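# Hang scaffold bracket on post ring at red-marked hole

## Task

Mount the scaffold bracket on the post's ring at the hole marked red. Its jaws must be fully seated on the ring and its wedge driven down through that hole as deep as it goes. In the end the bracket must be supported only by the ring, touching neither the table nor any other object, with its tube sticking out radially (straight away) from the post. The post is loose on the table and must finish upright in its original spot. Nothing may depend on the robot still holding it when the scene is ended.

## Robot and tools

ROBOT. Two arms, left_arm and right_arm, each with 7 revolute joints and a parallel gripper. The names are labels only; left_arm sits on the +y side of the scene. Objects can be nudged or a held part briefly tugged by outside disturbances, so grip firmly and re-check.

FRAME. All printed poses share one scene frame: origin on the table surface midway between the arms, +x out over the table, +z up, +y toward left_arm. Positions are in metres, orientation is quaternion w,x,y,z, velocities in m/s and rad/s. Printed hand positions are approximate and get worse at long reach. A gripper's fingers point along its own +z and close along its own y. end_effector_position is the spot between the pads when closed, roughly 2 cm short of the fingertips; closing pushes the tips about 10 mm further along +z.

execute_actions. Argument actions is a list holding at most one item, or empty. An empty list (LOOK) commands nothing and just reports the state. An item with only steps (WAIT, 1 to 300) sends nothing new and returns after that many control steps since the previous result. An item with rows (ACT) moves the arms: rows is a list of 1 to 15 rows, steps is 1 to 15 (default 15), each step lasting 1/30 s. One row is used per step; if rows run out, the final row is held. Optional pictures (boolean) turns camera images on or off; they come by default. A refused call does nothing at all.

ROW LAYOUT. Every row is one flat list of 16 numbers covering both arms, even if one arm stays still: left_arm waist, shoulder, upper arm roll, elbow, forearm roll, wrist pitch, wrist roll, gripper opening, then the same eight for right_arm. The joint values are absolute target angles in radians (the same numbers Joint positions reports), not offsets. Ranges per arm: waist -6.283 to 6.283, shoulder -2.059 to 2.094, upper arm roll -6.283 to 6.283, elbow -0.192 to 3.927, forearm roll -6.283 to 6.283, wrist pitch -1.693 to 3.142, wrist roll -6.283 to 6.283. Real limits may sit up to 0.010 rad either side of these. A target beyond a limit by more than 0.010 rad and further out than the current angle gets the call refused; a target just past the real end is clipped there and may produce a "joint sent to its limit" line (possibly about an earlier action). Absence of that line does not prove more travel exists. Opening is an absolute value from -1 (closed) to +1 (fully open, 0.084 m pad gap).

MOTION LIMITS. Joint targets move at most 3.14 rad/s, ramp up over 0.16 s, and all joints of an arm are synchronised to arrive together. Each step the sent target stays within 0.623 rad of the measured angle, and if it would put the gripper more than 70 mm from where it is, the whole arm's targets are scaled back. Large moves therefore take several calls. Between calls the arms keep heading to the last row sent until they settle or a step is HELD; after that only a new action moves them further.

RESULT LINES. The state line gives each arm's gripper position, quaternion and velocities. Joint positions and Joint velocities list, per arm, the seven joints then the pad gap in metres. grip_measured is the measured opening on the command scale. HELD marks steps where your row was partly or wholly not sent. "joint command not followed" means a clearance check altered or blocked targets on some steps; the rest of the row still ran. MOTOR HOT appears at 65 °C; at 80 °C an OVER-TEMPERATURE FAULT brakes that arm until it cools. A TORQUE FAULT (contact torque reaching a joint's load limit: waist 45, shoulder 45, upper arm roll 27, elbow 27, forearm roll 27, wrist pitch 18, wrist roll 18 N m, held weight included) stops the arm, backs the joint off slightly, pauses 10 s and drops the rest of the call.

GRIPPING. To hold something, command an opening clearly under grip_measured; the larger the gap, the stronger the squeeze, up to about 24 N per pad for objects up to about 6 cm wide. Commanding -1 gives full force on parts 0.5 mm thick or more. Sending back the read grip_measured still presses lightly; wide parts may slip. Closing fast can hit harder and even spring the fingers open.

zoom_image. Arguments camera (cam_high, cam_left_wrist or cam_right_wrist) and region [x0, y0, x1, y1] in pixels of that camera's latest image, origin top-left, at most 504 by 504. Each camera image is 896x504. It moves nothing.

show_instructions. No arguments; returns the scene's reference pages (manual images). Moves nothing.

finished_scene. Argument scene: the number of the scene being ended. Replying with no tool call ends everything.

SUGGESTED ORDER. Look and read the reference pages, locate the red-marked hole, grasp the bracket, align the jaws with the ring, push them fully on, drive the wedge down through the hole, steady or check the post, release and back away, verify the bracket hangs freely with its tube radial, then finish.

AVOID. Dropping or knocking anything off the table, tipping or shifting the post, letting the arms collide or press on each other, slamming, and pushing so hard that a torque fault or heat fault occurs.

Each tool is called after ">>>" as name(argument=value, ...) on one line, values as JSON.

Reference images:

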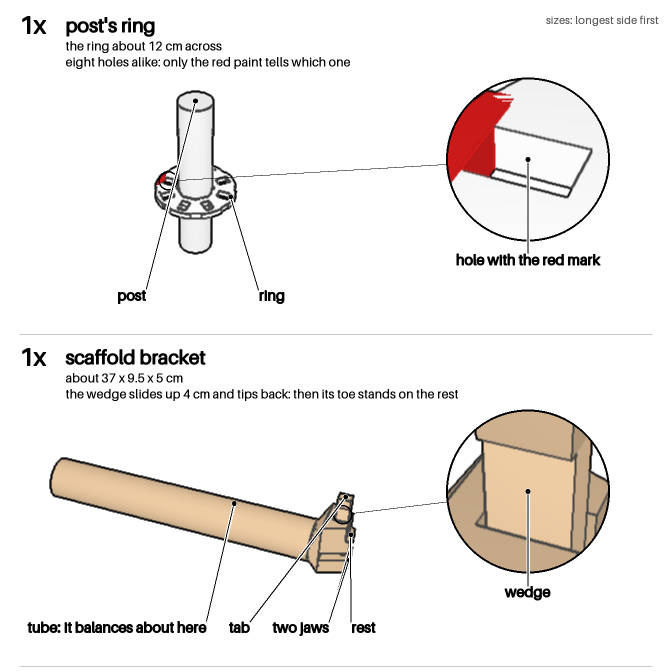

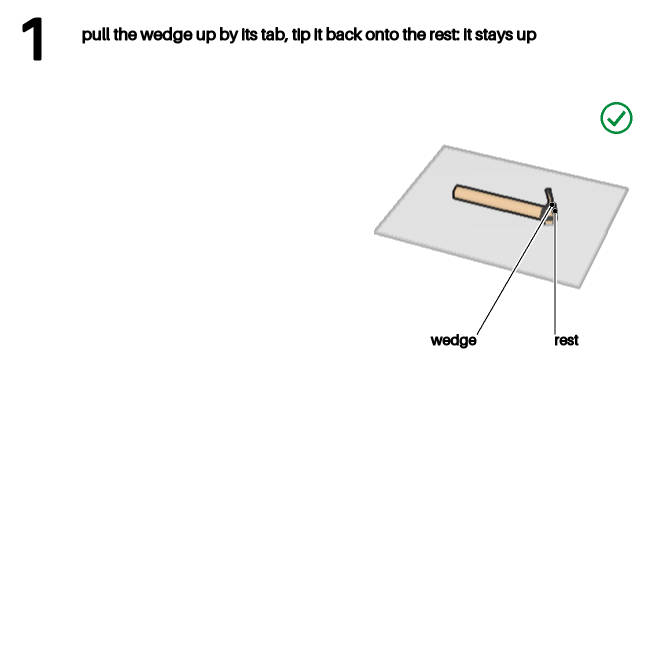

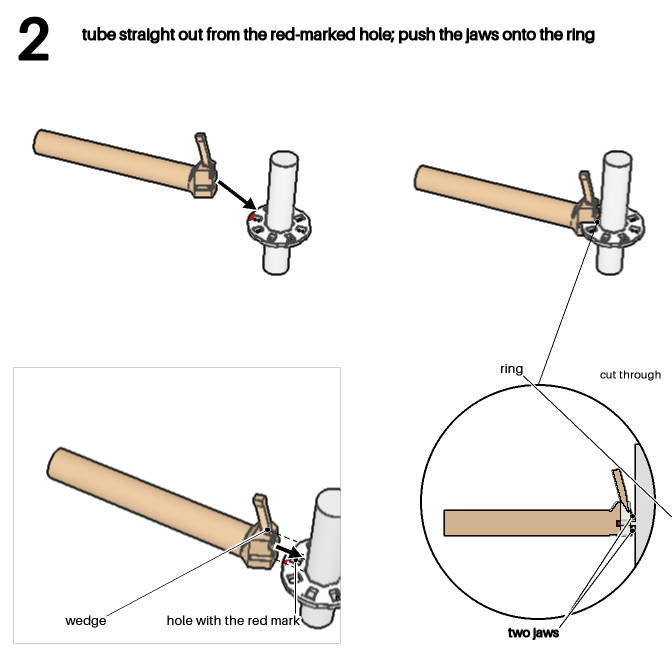

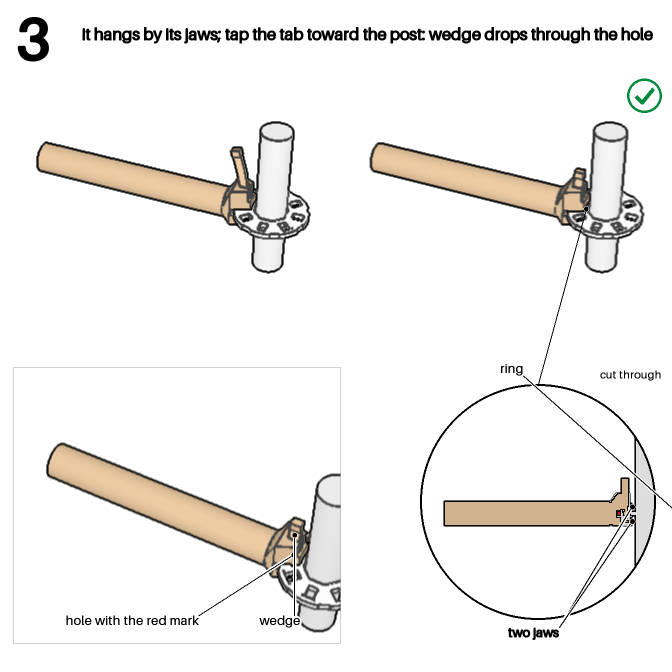

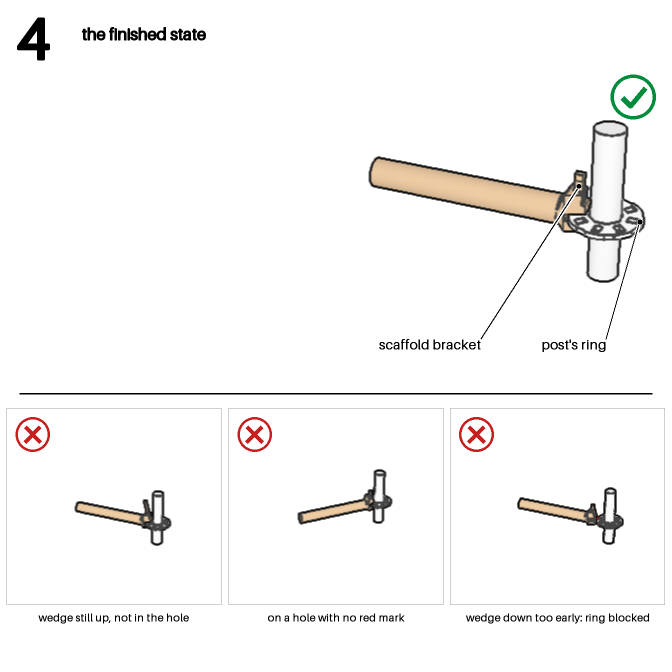

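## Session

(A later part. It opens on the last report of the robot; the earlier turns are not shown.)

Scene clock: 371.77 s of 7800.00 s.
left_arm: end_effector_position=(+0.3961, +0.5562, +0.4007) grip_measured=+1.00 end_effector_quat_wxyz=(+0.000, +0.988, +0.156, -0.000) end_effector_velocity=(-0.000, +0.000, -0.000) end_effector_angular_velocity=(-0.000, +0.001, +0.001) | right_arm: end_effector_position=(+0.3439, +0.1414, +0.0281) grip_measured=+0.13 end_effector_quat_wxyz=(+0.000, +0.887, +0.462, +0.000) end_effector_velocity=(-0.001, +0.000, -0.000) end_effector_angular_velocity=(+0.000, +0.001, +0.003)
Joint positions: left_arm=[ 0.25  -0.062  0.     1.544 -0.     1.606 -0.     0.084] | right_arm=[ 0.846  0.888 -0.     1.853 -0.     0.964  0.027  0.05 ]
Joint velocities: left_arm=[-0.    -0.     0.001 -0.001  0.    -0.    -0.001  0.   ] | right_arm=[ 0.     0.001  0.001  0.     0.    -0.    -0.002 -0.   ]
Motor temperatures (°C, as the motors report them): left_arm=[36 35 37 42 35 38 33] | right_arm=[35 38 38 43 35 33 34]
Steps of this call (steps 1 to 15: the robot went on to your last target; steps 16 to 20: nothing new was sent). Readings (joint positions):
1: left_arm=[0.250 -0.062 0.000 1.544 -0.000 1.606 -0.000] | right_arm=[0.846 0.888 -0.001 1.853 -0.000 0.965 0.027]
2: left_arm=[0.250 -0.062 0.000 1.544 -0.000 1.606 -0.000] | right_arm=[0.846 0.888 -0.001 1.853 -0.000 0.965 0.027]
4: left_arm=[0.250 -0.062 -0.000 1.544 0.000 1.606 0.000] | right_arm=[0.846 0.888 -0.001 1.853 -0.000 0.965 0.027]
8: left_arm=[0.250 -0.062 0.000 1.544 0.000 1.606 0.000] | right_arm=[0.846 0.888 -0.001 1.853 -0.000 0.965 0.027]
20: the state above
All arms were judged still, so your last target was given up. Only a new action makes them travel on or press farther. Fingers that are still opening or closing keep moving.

>>> execute_actions(actions=[{"rows": [[0.25,-0.062,0,1.544,0,1.606,0,1, 0.846,0.8784,0,1.8349,0,0.9565,0.027,-0.4],[0.25,-0.062,0,1.544,0,1.606,0,1, 0.846,0.8634,0,1.808,0,0.9446,0.027,-0.4],[0.25,-0.062,0,1.544,0,1.606,0,1, 0.846,0.8484,0,1.7812,0,0.9328,0.027,-0.4],[0.25,-0.062,0,1.544,0,1.606,0,1, 0.846,0.8333,0,1.7543,0,0.921,0.027,-0.4],[0.25,-0.062,0,1.544,0,1.606,0,1, 0.846,0.8183,0,1.7274,0,0.9091,0.027,-0.4],[0.25,-0.062,0,1.544,0,1.606,0,1, 0.846,0.8033,0,1.7006,0,0.8973,0.027,-0.4],[0.25,-0.062,0,1.544,0,1.606,0,1, 0.846,0.7883,0,1.6737,0,0.8854,0.027,-0.4],[0.25,-0.062,0,1.544,0,1.606,0,1, 0.846,0.7754,0,1.6508,0,0.8754,0.027,-0.4],[0.25,-0.062,0,1.544,0,1.606,0,1, 0.846,0.7624,0,1.6279,0,0.8655,0.027,-0.4],[0.25,-0.062,0,1.544,0,1.606,0,1, 0.846,0.7495,0,1.605,0,0.8555,0.027,-0.4],[0.25,-0.062,0,1.544,0,1.606,0,1, 0.846,0.7365,0,1.5821,0,0.8456,0.027,-0.4],[0.25,-0.062,0,1.544,0,1.606,0,1, 0.846,0.7236,0,1.5592,0,0.8356,0.027,-0.4],[0.25,-0.062,0,1.544,0,1.606,0,1, 0.846,0.7106,0,1.5363,0,0.8257,0.027,-0.4],[0.25,-0.062,0,1.544,0,1.606,0,1, 0.846,0.6977,0,1.5134,0,0.8157,0.027,-0.4]], "steps": 15}], pictures=false)

>>> execute_actions(actions=[{"rows": [[0.25,-0.062,0,1.544,0,1.606,0,1, 0.846,0.6863,0,1.4936,0,0.8073,0.027,-0.4],[0.25,-0.062,0,1.544,0,1.606,0,1, 0.846,0.6749,0,1.4737,0,0.7988,0.027,-0.4],[0.25,-0.062,0,1.544,0,1.606,0,1, 0.846,0.6635,0,1.4539,0,0.7904,0.027,-0.4],[0.25,-0.062,0,1.544,0,1.606,0,1, 0.846,0.6522,0,1.434,0,0.7818,0.027,-0.4],[0.25,-0.062,0,1.544,0,1.606,0,1, 0.846,0.6408,0,1.4142,0,0.7734,0.027,-0.4],[0.25,-0.062,0,1.544,0,1.606,0,1, 0.846,0.6294,0,1.3943,0,0.7649,0.027,-0.4],[0.25,-0.062,0,1.544,0,1.606,0,1, 0.846,0.618,0,1.3745,0,0.7565,0.027,-0.4],[0.25,-0.062,0,1.544,0,1.606,0,1, 0.846,0.6069,0,1.3556,0,0.7487,0.027,-0.4],[0.25,-0.062,0,1.544,0,1.606,0,1, 0.846,0.5959,0,1.3366,0,0.7407,0.027,-0.4],[0.25,-0.062,0,1.544,0,1.606,0,1, 0.846,0.5848,0,1.3177,0,0.7329,0.027,-0.4],[0.25,-0.062,0,1.544,0,1.606,0,1, 0.846,0.5738,0,1.2987,0,0.7249,0.027,-0.4],[0.25,-0.062,0,1.544,0,1.606,0,1, 0.846,0.5627,0,1.2798,0,0.7171,0.027,-0.4],[0.25,-0.062,0,1.544,0,1.606,0,1, 0.846,0.5517,0,1.2608,0,0.7091,0.027,-0.4],[0.25,-0.062,0,1.544,0,1.606,0,1, 0.846,0.5406,0,1.2419,0,0.7013,0.027,-0.4]], "steps": 15}], pictures=false)

>>> execute_actions(actions=[{"rows": [[0.25,-0.062,0,1.544,0,1.606,0,1, 0.846,0.5406,0,1.2419,0,0.7013,0.027,-0.4],[0.25,-0.062,0,1.544,0,1.606,0,1, 0.846,0.5406,0,1.2419,0,0.7013,0.027,-0.4],[0.25,-0.062,0,1.544,0,1.606,0,1, 0.846,0.5406,0,1.2419,0,0.7013,0.027,-0.4],[0.25,-0.062,0,1.544,0,1.606,0,1, 0.846,0.5406,0,1.2419,0,0.7013,0.027,-0.4],[0.25,-0.062,0,1.544,0,1.606,0,1, 0.846,0.5406,0,1.2419,0,0.7013,0.027,-0.4],[0.25,-0.062,0,1.544,0,1.606,0,1, 0.846,0.5406,0,1.2419,0,0.7013,0.027,-0.4],[0.25,-0.062,0,1.544,0,1.606,0,1, 0.846,0.5406,0,1.2419,0,0.7013,0.027,0.2],[0.25,-0.062,0,1.544,0,1.606,0,1, 0.846,0.5406,0,1.2419,0,0.7013,0.027,1]], "steps": 15}])

Scene clock: 407.47 s of 7800.00 s.
left_arm: end_effector_position=(+0.3961, +0.5562, +0.4007) grip_measured=+1.00 end_effector_quat_wxyz=(+0.000, +0.988, +0.156, +0.000) end_effector_velocity=(-0.000, -0.000, -0.001) end_effector_angular_velocity=(-0.000, +0.001, -0.001) | right_arm: end_effector_position=(+0.3187, +0.1045, +0.0277) grip_measured=+0.13 end_effector_quat_wxyz=(+0.000, +0.887, +0.463, -0.001) end_effector_velocity=(-0.060, -0.104, -0.000) end_effector_angular_velocity=(-0.004, -0.002, -0.011)
Joint positions: left_arm=[ 0.25  -0.062  0.     1.544  0.     1.606  0.     0.084] | right_arm=[0.846 0.732 0.    1.573 0.    0.842 0.027 0.05 ]
Joint velocities: left_arm=[ 0.    -0.    -0.001 -0.001 -0.    -0.     0.001  0.   ] | right_arm=[-0.005 -0.38  -0.006 -0.671  0.    -0.289  0.002 -0.   ]
Motor temperatures (°C, as the motors report them): left_arm=[36 35 37 42 35 38 33] | right_arm=[35 38 38 43 35 33 34]
Steps of this call (steps 1 to 90: nothing new was sent; then 32.20 s passed at rest; steps 91 to 105: all 15 steps of this action). Readings (joint positions):
91: left_arm=[0.250 -0.062 0.000 1.544 -0.000 1.606 -0.000] | right_arm=[0.846 0.888 0.000 1.853 0.000 0.964 0.027]
92: left_arm=[0.250 -0.062 -0.000 1.544 -0.000 1.606 0.000] | right_arm=[0.846 0.887 0.000 1.849 0.000 0.962 0.027]
94: left_arm=[0.250 -0.062 0.000 1.544 -0.000 1.606 0.000] | right_arm=[0.846 0.874 0.001 1.826 0.000 0.951 0.027]
98: left_arm=[0.250 -0.062 0.000 1.544 -0.000 1.606 -0.000] | right_arm=[0.847 0.825 0.002 1.739 0.000 0.914 0.027]
105: the state above

Scene clock: 407.97 s of 7800.00 s.
left_arm: end_effector_position=(+0.3961, +0.5562, +0.4007) grip_measured=+1.00 end_effector_quat_wxyz=(+0.000, +0.988, +0.156, +0.000) end_effector_velocity=(+0.000, -0.000, +0.000) end_effector_angular_velocity=(+0.000, -0.001, -0.002) | right_arm: end_effector_position=(+0.2884, +0.0578, +0.0276) grip_measured=+0.13 end_effector_quat_wxyz=(+0.000, +0.887, +0.462, -0.001) end_effector_velocity=(-0.064, -0.098, +0.002) end_effector_angular_velocity=(+0.002, -0.001, +0.001)
Joint positions: left_arm=[ 0.25  -0.062  0.     1.544 -0.     1.606  0.     0.084] | right_arm=[ 0.846  0.569  0.     1.289 -0.     0.722  0.027  0.05 ]
Joint velocities: left_arm=[-0.001 -0.    -0.     0.     0.    -0.     0.001 -0.   ] | right_arm=[-0.001 -0.325 -0.    -0.549  0.    -0.226 -0.003  0.   ]
Motor temperatures (°C, as the motors report them): left_arm=[36 35 37 42 35 38 33] | right_arm=[35 38 38 43 35 33 34]
Steps of this call (steps 1 to 15: all 15 steps of this action). Readings (joint positions):
1: left_arm=[0.250 -0.062 0.000 1.544 -0.000 1.606 -0.000] | right_arm=[0.846 0.720 0.000 1.552 0.000 0.834 0.027]
2: left_arm=[0.250 -0.062 0.000 1.544 -0.000 1.606 0.000] | right_arm=[0.846 0.711 0.000 1.535 0.000 0.826 0.027]
4: left_arm=[0.250 -0.062 0.000 1.544 -0.000 1.606 -0.000] | right_arm=[0.846 0.691 -0.000 1.500 0.000 0.811 0.027]
8: left_arm=[0.250 -0.062 -0.000 1.544 0.000 1.606 0.000] | right_arm=[0.846 0.647 0.000 1.423 0.000 0.778 0.027]
15: the state above

Scene clock: 408.47 s of 7800.00 s.
left_arm: end_effector_position=(+0.3961, +0.5562, +0.4007) grip_measured=+1.00 end_effector_quat_wxyz=(+0.000, +0.988, +0.156, -0.000) end_effector_velocity=(+0.000, -0.001, -0.000) end_effector_angular_velocity=(+0.000, +0.000, -0.002) | right_arm: end_effector_position=(+0.2835, +0.0504, +0.0291) grip_measured=+1.00 end_effector_quat_wxyz=(-0.001, +0.887, +0.462, +0.001) end_effector_velocity=(-0.006, -0.008, -0.012) end_effector_angular_velocity=(-0.024, +0.015, +0.003)
Joint positions: left_arm=[ 0.25  -0.062  0.     1.544  0.     1.606 -0.     0.084] | right_arm=[ 0.846  0.54  -0.     1.243  0.     0.701  0.027  0.084]
Joint velocities: left_arm=[-0.002  0.    -0.    -0.     0.    -0.    -0.     0.   ] | right_arm=[ 0.001  0.011  0.    -0.016 -0.001  0.002 -0.001  0.   ]
Motor temperatures (°C, as the motors report them): left_arm=[36 35 37 42 35 38 33] | right_arm=[35 38 38 43 35 33 34]
Steps of this call (steps 1 to 15: all 15 steps of this action). Readings (joint positions):
1: left_arm=[0.250 -0.062 0.000 1.544 0.000 1.606 -0.000] | right_arm=[0.846 0.559 -0.000 1.273 -0.000 0.715 0.027]
2: left_arm=[0.250 -0.062 -0.000 1.544 -0.000 1.606 -0.000] | right_arm=[0.846 0.553 -0.000 1.262 -0.000 0.711 0.027]
4: left_arm=[0.250 -0.062 0.000 1.544 0.000 1.606 0.000] | right_arm=[0.846 0.546 -0.000 1.251 -0.000 0.706 0.027]
8: left_arm=[0.250 -0.062 0.000 1.544 0.000 1.606 0.000] | right_arm=[0.846 0.542 0.000 1.245 0.000 0.702 0.027]
15: the state above

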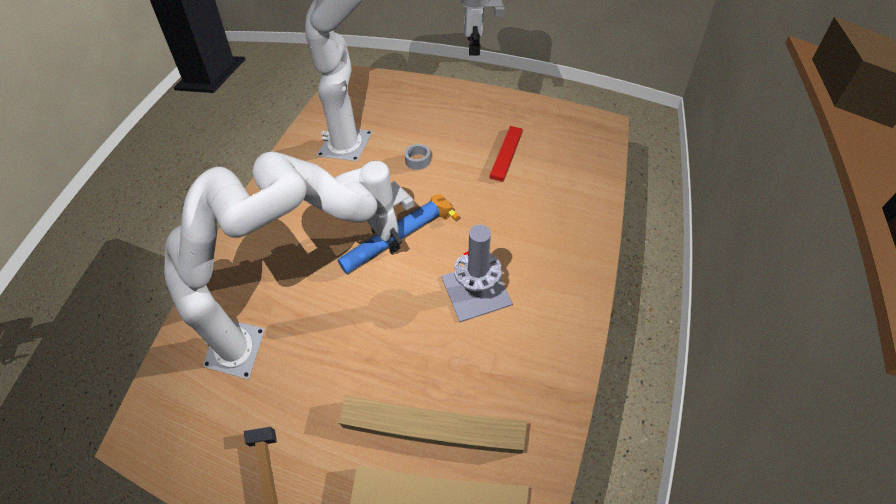

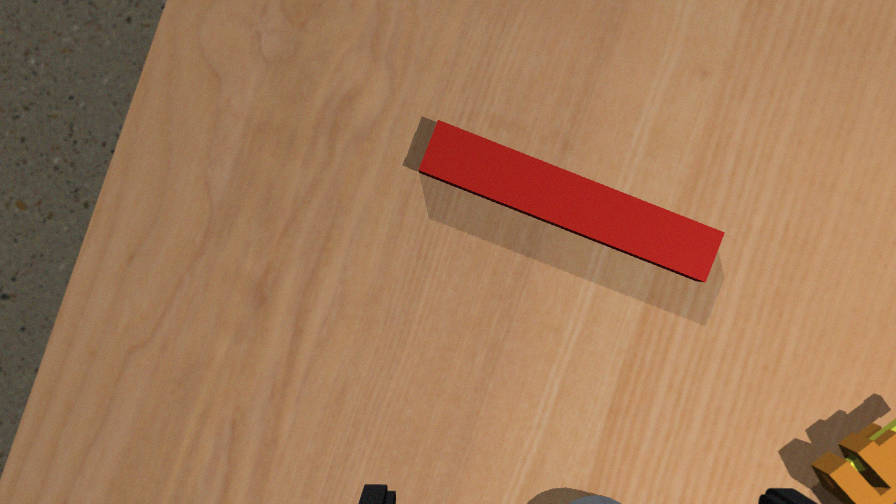

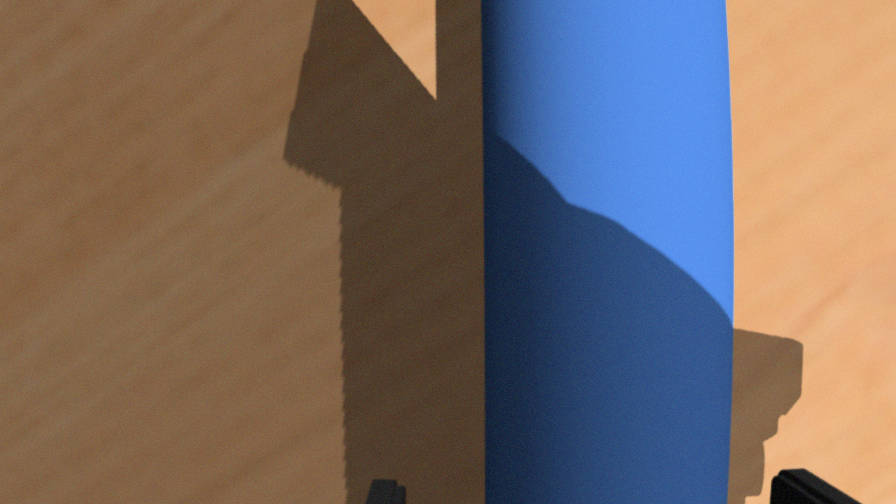

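>>> execute_actions(actions=[{"rows": [[0.25,-0.062,0,1.544,0,1.606,0,1, 0.846,0.56,0,1.275,0,0.715,0.027,1],[0.25,-0.062,0,1.544,0,1.606,0,1, 0.846,0.5793,0,1.3082,0,0.7289,0.027,1],[0.25,-0.062,0,1.544,0,1.606,0,1, 0.845,0.5987,0,1.3414,0,0.7427,0.026,1],[0.25,-0.062,0,1.544,0,1.606,0,1, 0.845,0.618,0,1.3745,0,0.7565,0.026,1],[0.25,-0.062,0,1.544,0,1.606,0,1, 0.845,0.6446,0,1.4208,0,0.7762,0.026,1],[0.25,-0.062,0,1.544,0,1.606,0,1, 0.844,0.6711,0,1.4671,0,0.796,0.025,1],[0.25,-0.062,0,1.544,0,1.606,0,1, 0.844,0.6977,0,1.5134,0,0.8157,0.025,1],[0.25,-0.062,0,1.544,0,1.606,0,1, 0.844,0.7203,0,1.5535,0,0.8332,0.025,1],[0.25,-0.062,0,1.544,0,1.606,0,1, 0.843,0.743,0,1.5936,0,0.8506,0.024,1],[0.25,-0.062,0,1.544,0,1.606,0,1, 0.843,0.7656,0,1.6336,0,0.868,0.024,1],[0.25,-0.062,0,1.544,0,1.606,0,1, 0.843,0.7883,0,1.6737,0,0.8854,0.024,1],[0.25,-0.062,0,1.544,0,1.606,0,1, 0.842,0.8133,0,1.7185,0,0.9052,0.023,1],[0.25,-0.062,0,1.544,0,1.606,0,1, 0.842,0.8384,0,1.7633,0,0.9249,0.023,1],[0.25,-0.062,0,1.544,0,1.606,0,1, 0.842,0.8634,0,1.808,0,0.9446,0.023,1],[0.25,-0.062,0,1.544,0,1.606,0,1, 0.8415,0.8884,0,1.8528,0,0.9644,0.0225,1]], "steps": 15}], pictures=false)

>>> execute_actions(actions=[{"steps": 20}])

Scene clock: 425.50 s of 7800.00 s.
left_arm: end_effector_position=(+0.3961, +0.5562, +0.4007) grip_measured=+1.00 end_effector_quat_wxyz=(+0.000, +0.988, +0.156, +0.000) end_effector_velocity=(-0.000, +0.000, -0.001) end_effector_angular_velocity=(-0.000, +0.002, +0.002) | right_arm: end_effector_position=(+0.3309, +0.1185, +0.0282) grip_measured=+1.00 end_effector_quat_wxyz=(-0.000, +0.887, +0.462, +0.000) end_effector_velocity=(+0.118, +0.168, -0.002) end_effector_angular_velocity=(-0.002, +0.001, -0.001)
Joint positions: left_arm=[ 0.25  -0.062 -0.     1.544 -0.     1.606 -0.     0.084] | right_arm=[ 0.843  0.791 -0.     1.678  0.     0.887  0.024  0.084]
Joint velocities: left_arm=[ 0.    -0.     0.001 -0.002  0.    -0.    -0.     0.   ] | right_arm=[-0.009  0.712 -0.     1.263  0.001  0.553 -0.009 -0.   ]
Motor temperatures (°C, as the motors report them): left_arm=[36 35 37 42 35 38 33] | right_arm=[35 38 38 42 35 33 34]
Steps of this call (steps 1 to 15: the robot went on to your last target; steps 16 to 90: nothing new was sent; then 13.53 s passed at rest; steps 91 to 105: all 15 steps of this action). Readings (joint positions):
91: left_arm=[0.250 -0.062 0.000 1.544 -0.000 1.606 0.000] | right_arm=[0.846 0.541 -0.000 1.242 0.000 0.701 0.027]
92: left_arm=[0.250 -0.062 -0.000 1.544 -0.000 1.606 -0.000] | right_arm=[0.846 0.543 -0.000 1.246 -0.000 0.704 0.027]
94: left_arm=[0.250 -0.062 -0.000 1.544 -0.000 1.606 0.000] | right_arm=[0.846 0.561 -0.000 1.277 -0.000 0.717 0.027]
98: left_arm=[0.250 -0.062 0.000 1.544 -0.000 1.606 0.000] | right_arm=[0.845 0.631 0.000 1.397 0.000 0.766 0.026]
105: the state above

Scene clock: 426.17 s of 7800.00 s.
left_arm: end_effector_position=(+0.3961, +0.5562, +0.4007) grip_measured=+1.00 end_effector_quat_wxyz=(+0.000, +0.988, +0.156, +0.000) end_effector_velocity=(-0.000, -0.001, -0.001) end_effector_angular_velocity=(-0.001, +0.002, -0.000) | right_arm: end_effector_position=(+0.3461, +0.1399, +0.0281) grip_measured=+1.00 end_effector_quat_wxyz=(-0.000, +0.887, +0.462, +0.000) end_effector_velocity=(+0.001, +0.000, +0.000) end_effector_angular_velocity=(+0.002, -0.000, -0.002)
Joint positions: left_arm=[ 0.25  -0.062  0.     1.544 -0.     1.606  0.     0.084] | right_arm=[ 0.842  0.888 -0.     1.852 -0.     0.964  0.023  0.084]
Joint velocities: left_arm=[-0.001  0.     0.    -0.002 -0.     0.    -0.001 -0.   ] | right_arm=[-0.001  0.001 -0.     0.003  0.001  0.    -0.     0.   ]
Motor temperatures (°C, as the motors report them): left_arm=[36 35 37 42 35 38 33] | right_arm=[35 38 38 42 35 33 34]
Steps of this call (steps 1 to 20: the robot went on to your last target). Readings (joint positions):
1: left_arm=[0.250 -0.062 0.000 1.544 -0.000 1.606 -0.000] | right_arm=[0.842 0.815 -0.000 1.721 0.000 0.906 0.023]
2: left_arm=[0.250 -0.062 0.000 1.544 -0.000 1.606 0.000] | right_arm=[0.842 0.837 -0.000 1.761 0.000 0.923 0.023]
4: left_arm=[0.250 -0.062 0.000 1.544 -0.000 1.606 -0.000] | right_arm=[0.842 0.866 -0.000 1.812 0.000 0.945 0.023]
8: left_arm=[0.250 -0.062 -0.000 1.544 0.000 1.606 -0.000] | right_arm=[0.842 0.883 -0.000 1.843 -0.000 0.960 0.023]
20: the state above

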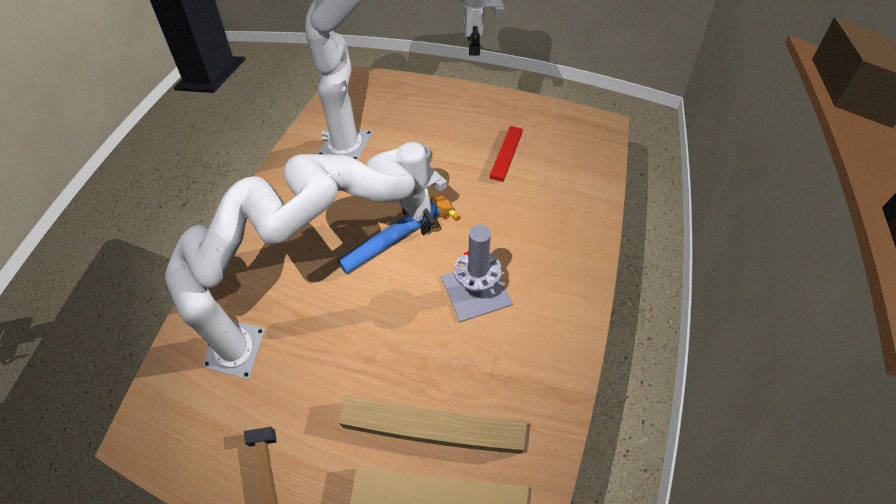

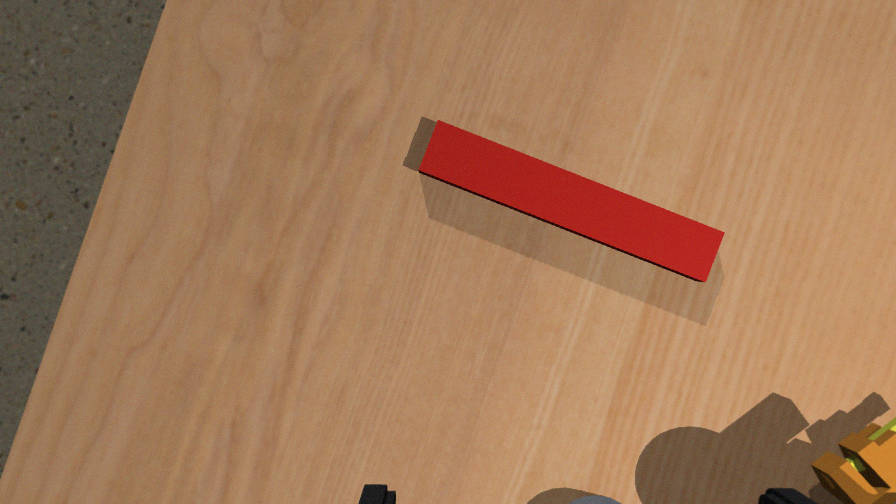

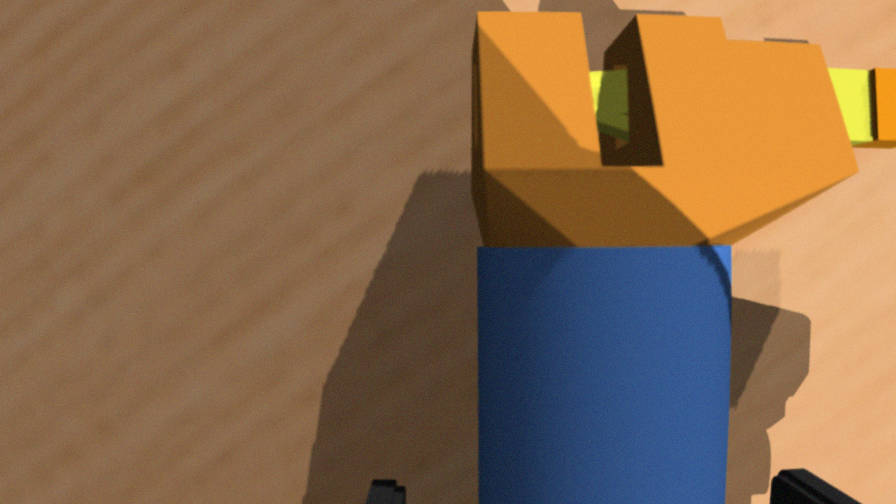

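>>> execute_actions(actions=[{"rows": [[0.25,-0.062,0,1.544,0,1.606,0,1, 0.8415,0.8884,0,1.8528,0,0.9644,0.0225,0.8],[0.25,-0.062,0,1.544,0,1.606,0,1, 0.8415,0.8884,0,1.8528,0,0.9644,0.0225,0.6],[0.25,-0.062,0,1.544,0,1.606,0,1, 0.8415,0.8884,0,1.8528,0,0.9644,0.0225,0.45],[0.25,-0.062,0,1.544,0,1.606,0,1, 0.8415,0.8884,0,1.8528,0,0.9644,0.0225,0.35],[0.25,-0.062,0,1.544,0,1.606,0,1, 0.8415,0.8884,0,1.8528,0,0.9644,0.0225,0.28],[0.25,-0.062,0,1.544,0,1.606,0,1, 0.8415,0.8884,0,1.8528,0,0.9644,0.0225,0.22],[0.25,-0.062,0,1.544,0,1.606,0,1, 0.8415,0.8884,0,1.8528,0,0.9644,0.0225,0.16],[0.25,-0.062,0,1.544,0,1.606,0,1, 0.8415,0.8884,0,1.8528,0,0.9644,0.0225,0.1],[0.25,-0.062,0,1.544,0,1.606,0,1, 0.8415,0.8884,0,1.8528,0,0.9644,0.0225,0.0],[0.25,-0.062,0,1.544,0,1.606,0,1, 0.8415,0.8884,0,1.8528,0,0.9644,0.0225,-0.2],[0.25,-0.062,0,1.544,0,1.606,0,1, 0.8415,0.8884,0,1.8528,0,0.9644,0.0225,-0.5],[0.25,-0.062,0,1.544,0,1.606,0,1, 0.8415,0.8884,0,1.8528,0,0.9644,0.0225,-0.8],[0.25,-0.062,0,1.544,0,1.606,0,1, 0.8415,0.8884,0,1.8528,0,0.9644,0.0225,-1]], "steps": 15}], pictures=false)

Scene clock: 442.13 s of 7800.00 s.
left_arm: end_effector_position=(+0.3961, +0.5562, +0.4007) grip_measured=+1.00 end_effector_quat_wxyz=(+0.000, +0.988, +0.156, -0.000) end_effector_velocity=(-0.000, -0.000, -0.000) end_effector_angular_velocity=(-0.000, +0.001, -0.001) | right_arm: end_effector_position=(+0.3454, +0.1406, +0.0284) grip_measured=+0.13 end_effector_quat_wxyz=(-0.000, +0.886, +0.463, -0.000) end_effector_velocity=(-0.000, +0.000, -0.001) end_effector_angular_velocity=(-0.000, +0.001, -0.001)
Joint positions: left_arm=[ 0.25  -0.062  0.     1.544 -0.     1.606 -0.     0.084] | right_arm=[0.842 0.888 0.001 1.853 0.    0.965 0.022 0.05 ]
Joint velocities: left_arm=[-0.001 -0.     0.    -0.001  0.     0.     0.     0.   ] | right_arm=[-0.     0.001  0.001  0.    -0.    -0.     0.002  0.   ]
Motor temperatures (°C, as the motors report them): left_arm=[36 35 37 42 35 38 33] | right_arm=[35 38 38 43 35 33 34]
Steps of this call (steps 1 to 15: the robot went on to your last target; steps 16 to 90: nothing new was sent; then 12.47 s passed at rest; steps 91 to 105: all 15 steps of this action). Readings (joint positions):
91: left_arm=[0.250 -0.062 -0.000 1.544 0.000 1.606 0.000] | right_arm=[0.842 0.888 -0.000 1.853 -0.000 0.964 0.023]
92: left_arm=[0.250 -0.062 0.000 1.544 0.000 1.606 0.000] | right_arm=[0.842 0.888 0.000 1.853 0.000 0.964 0.022]
94: left_arm=[0.250 -0.062 -0.000 1.544 0.000 1.606 -0.000] | right_arm=[0.841 0.888 -0.000 1.853 0.000 0.964 0.022]
98: left_arm=[0.250 -0.062 0.000 1.544 0.000 1.606 0.000] | right_arm=[0.842 0.888 0.001 1.853 0.000 0.965 0.022]
105: the state above

>>> execute_actions(actions=[{"rows": [[0.25,-0.062,0,1.544,0,1.606,0,1, 0.8415,0.885,0,1.8532,0,0.9682,0.0225,-1],[0.25,-0.062,0,1.544,0,1.606,0,1, 0.8415,0.8772,0,1.8542,0,0.977,0.0225,-1],[0.25,-0.062,0,1.544,0,1.606,0,1, 0.8415,0.868,0,1.858,0,0.99,0.0225,-1],[0.25,-0.062,0,1.544,0,1.606,0,1, 0.8415,0.858,0,1.863,0,1.005,0.0225,-1],[0.25,-0.062,0,1.544,0,1.606,0,1, 0.8415,0.847,0,1.869,0,1.022,0.0225,-1],[0.25,-0.062,0,1.544,0,1.606,0,1, 0.8415,0.836,0,1.876,0,1.04,0.0225,-1],[0.25,-0.062,0,1.544,0,1.606,0,1, 0.8415,0.825,0,1.884,0,1.059,0.0225,-1],[0.25,-0.062,0,1.544,0,1.606,0,1, 0.8415,0.814,0,1.893,0,1.079,0.0225,-1],[0.25,-0.062,0,1.544,0,1.606,0,1, 0.8415,0.803,0,1.903,0,1.10,0.0225,-1],[0.25,-0.062,0,1.544,0,1.606,0,1, 0.8415,0.792,0,1.914,0,1.122,0.0225,-1],[0.25,-0.062,0,1.544,0,1.606,0,1, 0.8415,0.781,0,1.926,0,1.145,0.0225,-1],[0.25,-0.062,0,1.544,0,1.606,0,1, 0.8415,0.77,0,1.939,0,1.169,0.0225,-1],[0.25,-0.062,0,1.544,0,1.606,0,1, 0.8415,0.76,0,1.952,0,1.192,0.0225,-1],[0.25,-0.062,0,1.544,0,1.606,0,1, 0.8415,0.752,0,1.962,0,1.21,0.0225,-1],[0.25,-0.062,0,1.544,0,1.606,0,1, 0.8415,0.7474,0,1.9685,0,1.2211,0.0225,-1]], "steps": 15}], pictures=false)

>>> execute_actions(actions=[{"steps": 20}])

Scene clock: 458.47 s of 7800.00 s.
left_arm: end_effector_position=(+0.3961, +0.5562, +0.4007) grip_measured=+1.00 end_effector_quat_wxyz=(+0.000, +0.988, +0.156, -0.000) end_effector_velocity=(-0.000, +0.000, -0.001) end_effector_angular_velocity=(-0.001, +0.002, +0.001) | right_arm: end_effector_position=(+0.3471, +0.1425, +0.1231) grip_measured=+0.13 end_effector_quat_wxyz=(-0.001, +0.887, +0.463, +0.002) end_effector_velocity=(-0.004, -0.009, +0.292) end_effector_angular_velocity=(+0.003, -0.002, -0.003)
Joint positions: left_arm=[ 0.25  -0.062  0.     1.544  0.     1.606 -0.     0.084] | right_arm=[0.842 0.775 0.001 1.936 0.    1.156 0.023 0.05 ]
Joint velocities: left_arm=[ 0.001 -0.     0.    -0.002  0.    -0.     0.    -0.   ] | right_arm=[-0.001 -0.302 -0.002  0.331  0.001  0.629  0.001  0.   ]
Motor temperatures (°C, as the motors report them): left_arm=[36 35 37 42 35 38 33] | right_arm=[35 38 38 43 35 33 34]
Steps of this call (steps 1 to 15: the robot went on to your last target; steps 16 to 90: nothing new was sent; then 12.83 s passed at rest; steps 91 to 105: all 15 steps of this action). Readings (joint positions):
91: left_arm=[0.250 -0.062 -0.000 1.544 -0.000 1.606 0.000] | right_arm=[0.842 0.888 0.000 1.853 0.000 0.964 0.023]
92: left_arm=[0.250 -0.062 0.000 1.544 -0.000 1.606 0.000] | right_arm=[0.842 0.888 -0.000 1.853 -0.000 0.965 0.023]
94: left_arm=[0.250 -0.062 0.000 1.544 0.000 1.606 -0.000] | right_arm=[0.840 0.884 -0.002 1.851 -0.001 0.974 0.023]
98: left_arm=[0.250 -0.062 0.000 1.544 -0.000 1.606 -0.000] | right_arm=[0.838 0.859 -0.006 1.859 -0.001 1.024 0.023]
105: the state above

Scene clock: 459.13 s of 7800.00 s.
left_arm: end_effector_position=(+0.3961, +0.5562, +0.4007) grip_measured=+1.00 end_effector_quat_wxyz=(+0.000, +0.988, +0.156, +0.000) end_effector_velocity=(+0.000, -0.000, +0.000) end_effector_angular_velocity=(-0.000, -0.000, -0.001) | right_arm: end_effector_position=(+0.3461, +0.1398, +0.1500) grip_measured=+0.13 end_effector_quat_wxyz=(+0.000, +0.887, +0.462, -0.000) end_effector_velocity=(-0.003, -0.002, -0.006) end_effector_angular_velocity=(-0.012, +0.008, -0.000)
Joint positions: left_arm=[ 0.25  -0.062 -0.     1.544 -0.     1.606 -0.     0.084] | right_arm=[ 0.841  0.748 -0.     1.968 -0.     1.221  0.023  0.05 ]
Joint velocities: left_arm=[-0.  0.  0.  0. -0. -0.  0. -0.] | right_arm=[ 0.002  0.005  0.    -0.006  0.     0.004  0.002  0.   ]
Motor temperatures (°C, as the motors report them): left_arm=[36 35 37 42 35 38 33] | right_arm=[35 38 38 43 35 33 34]
Steps of this call (steps 1 to 20: the robot went on to your last target). Readings (joint positions):
1: left_arm=[0.250 -0.062 0.000 1.544 -0.000 1.606 -0.000] | right_arm=[0.842 0.766 0.000 1.946 0.000 1.176 0.023]
2: left_arm=[0.250 -0.062 -0.000 1.544 -0.000 1.606 0.000] | right_arm=[0.842 0.758 0.000 1.955 -0.000 1.191 0.023]
4: left_arm=[0.250 -0.062 0.000 1.544 -0.000 1.606 -0.000] | right_arm=[0.841 0.749 -0.001 1.965 -0.000 1.207 0.022]
8: left_arm=[0.250 -0.062 0.000 1.544 -0.000 1.606 0.000] | right_arm=[0.841 0.750 -0.000 1.965 -0.000 1.218 0.023]
20: the state above

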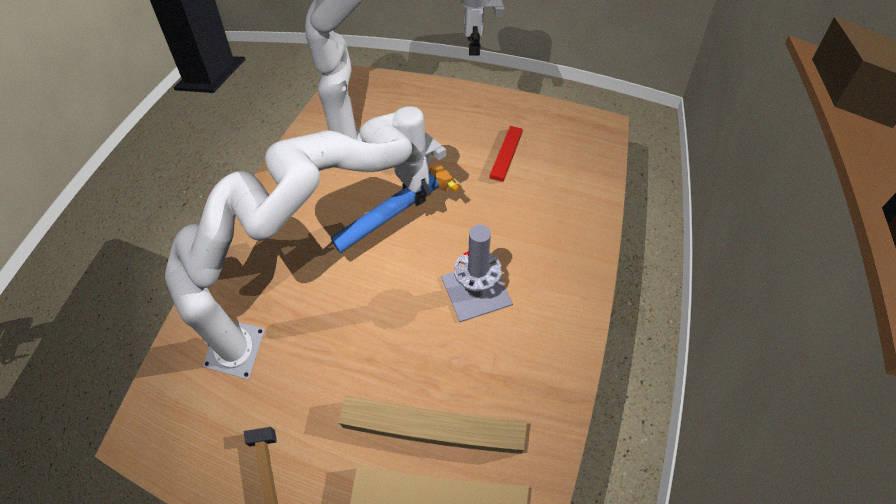

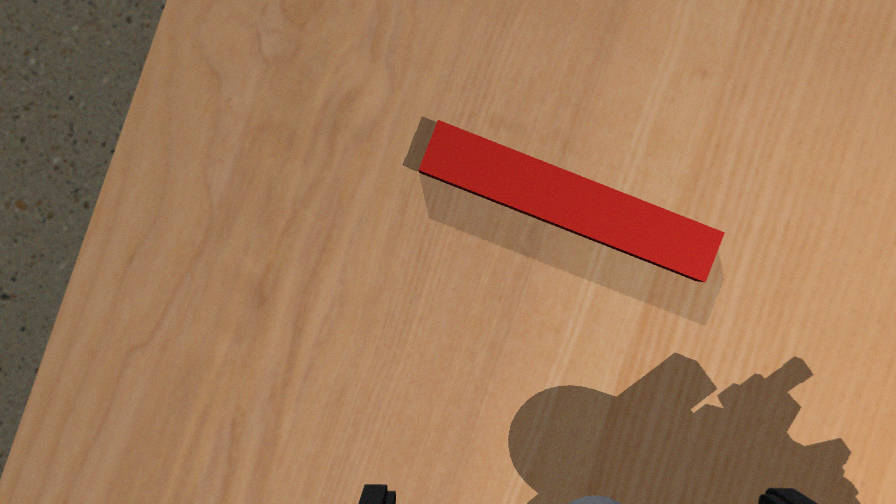

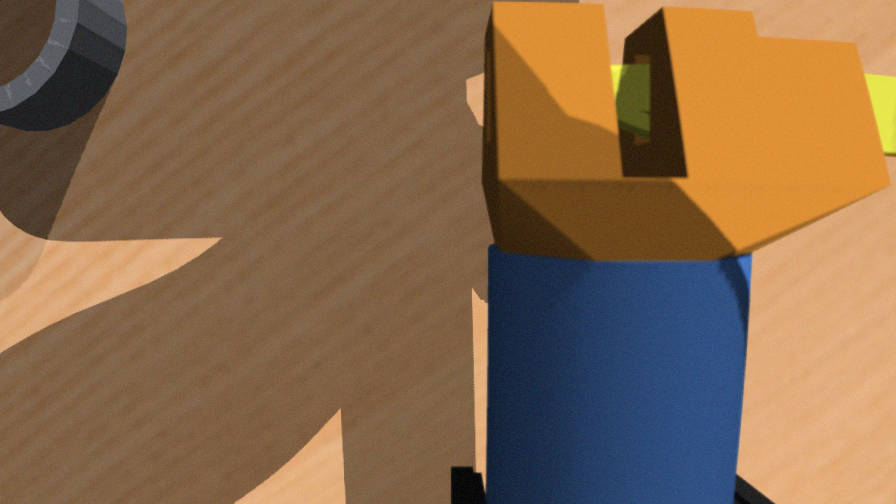

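>>> execute_actions(actions=[])

Scene clock: 463.67 s of 7800.00 s.
left_arm: end_effector_position=(+0.3961, +0.5562, +0.4007) grip_measured=+1.00 end_effector_quat_wxyz=(+0.000, +0.988, +0.156, +0.000) end_effector_velocity=(+0.000, -0.000, +0.001) end_effector_angular_velocity=(+0.000, -0.001, -0.001) | right_arm: end_effector_position=(+0.3461, +0.1398, +0.1502) grip_measured=+0.13 end_effector_quat_wxyz=(+0.000, +0.887, +0.462, -0.000) end_effector_velocity=(-0.000, +0.000, -0.000) end_effector_angular_velocity=(+0.000, +0.000, +0.002)
Joint positions: left_arm=[ 0.25  -0.062  0.     1.544 -0.     1.606 -0.     0.084] | right_arm=[0.842 0.747 0.    1.968 0.    1.221 0.023 0.05 ]
Joint velocities: left_arm=[-0.001 -0.    -0.     0.001  0.    -0.     0.    -0.   ] | right_arm=[ 0.     0.001  0.     0.     0.    -0.    -0.002 -0.   ]
Motor temperatures (°C, as the motors report them): left_arm=[36 35 37 42 35 38 33] | right_arm=[35 38 38 44 35 33 34]
Steps of this call (steps 1 to 15: the robot went on to your last target; steps 16 to 136: nothing new was sent). Readings (joint positions):
1: left_arm=[0.250 -0.062 -0.000 1.544 0.000 1.606 -0.000] | right_arm=[0.841 0.748 -0.000 1.968 -0.000 1.221 0.023]
2: left_arm=[0.250 -0.062 0.000 1.544 -0.000 1.606 -0.000] | right_arm=[0.841 0.748 -0.000 1.968 -0.000 1.221 0.023]
4: left_arm=[0.250 -0.062 0.000 1.544 -0.000 1.606 0.000] | right_arm=[0.842 0.748 0.000 1.968 0.000 1.221 0.023]
8: left_arm=[0.250 -0.062 0.000 1.544 0.000 1.606 0.000] | right_arm=[0.842 0.747 0.000 1.969 0.000 1.221 0.022]
136: the state above
All arms were judged still, so your last target was given up. Only a new action makes them travel on or press farther. Fingers that are still opening or closing keep moving.

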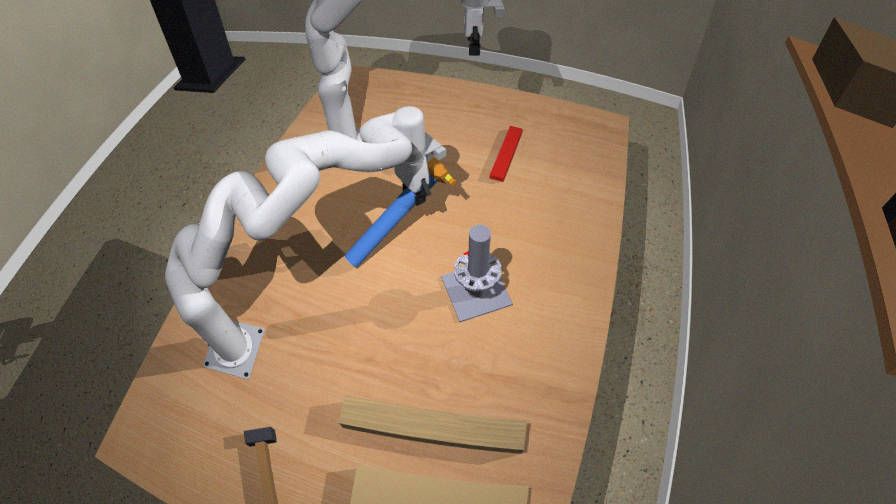

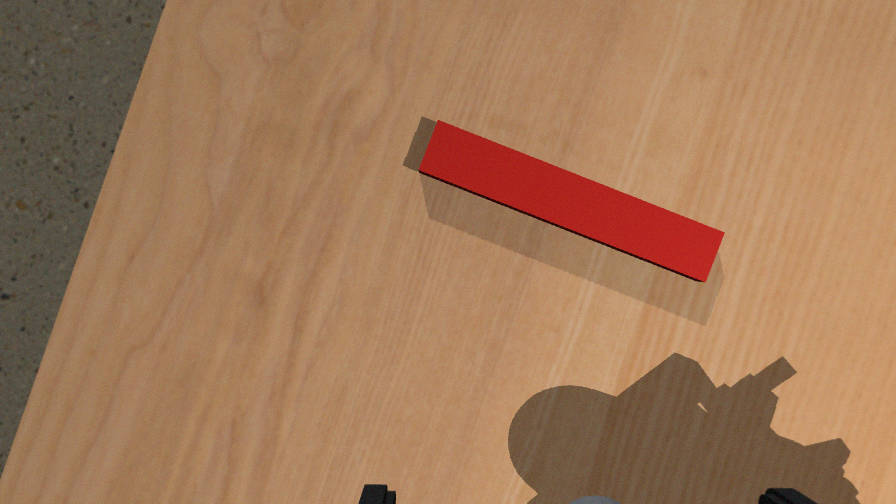

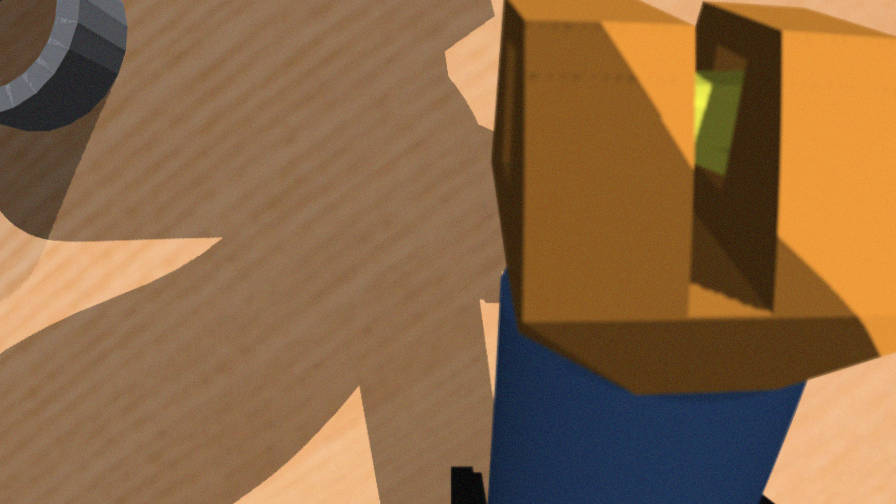

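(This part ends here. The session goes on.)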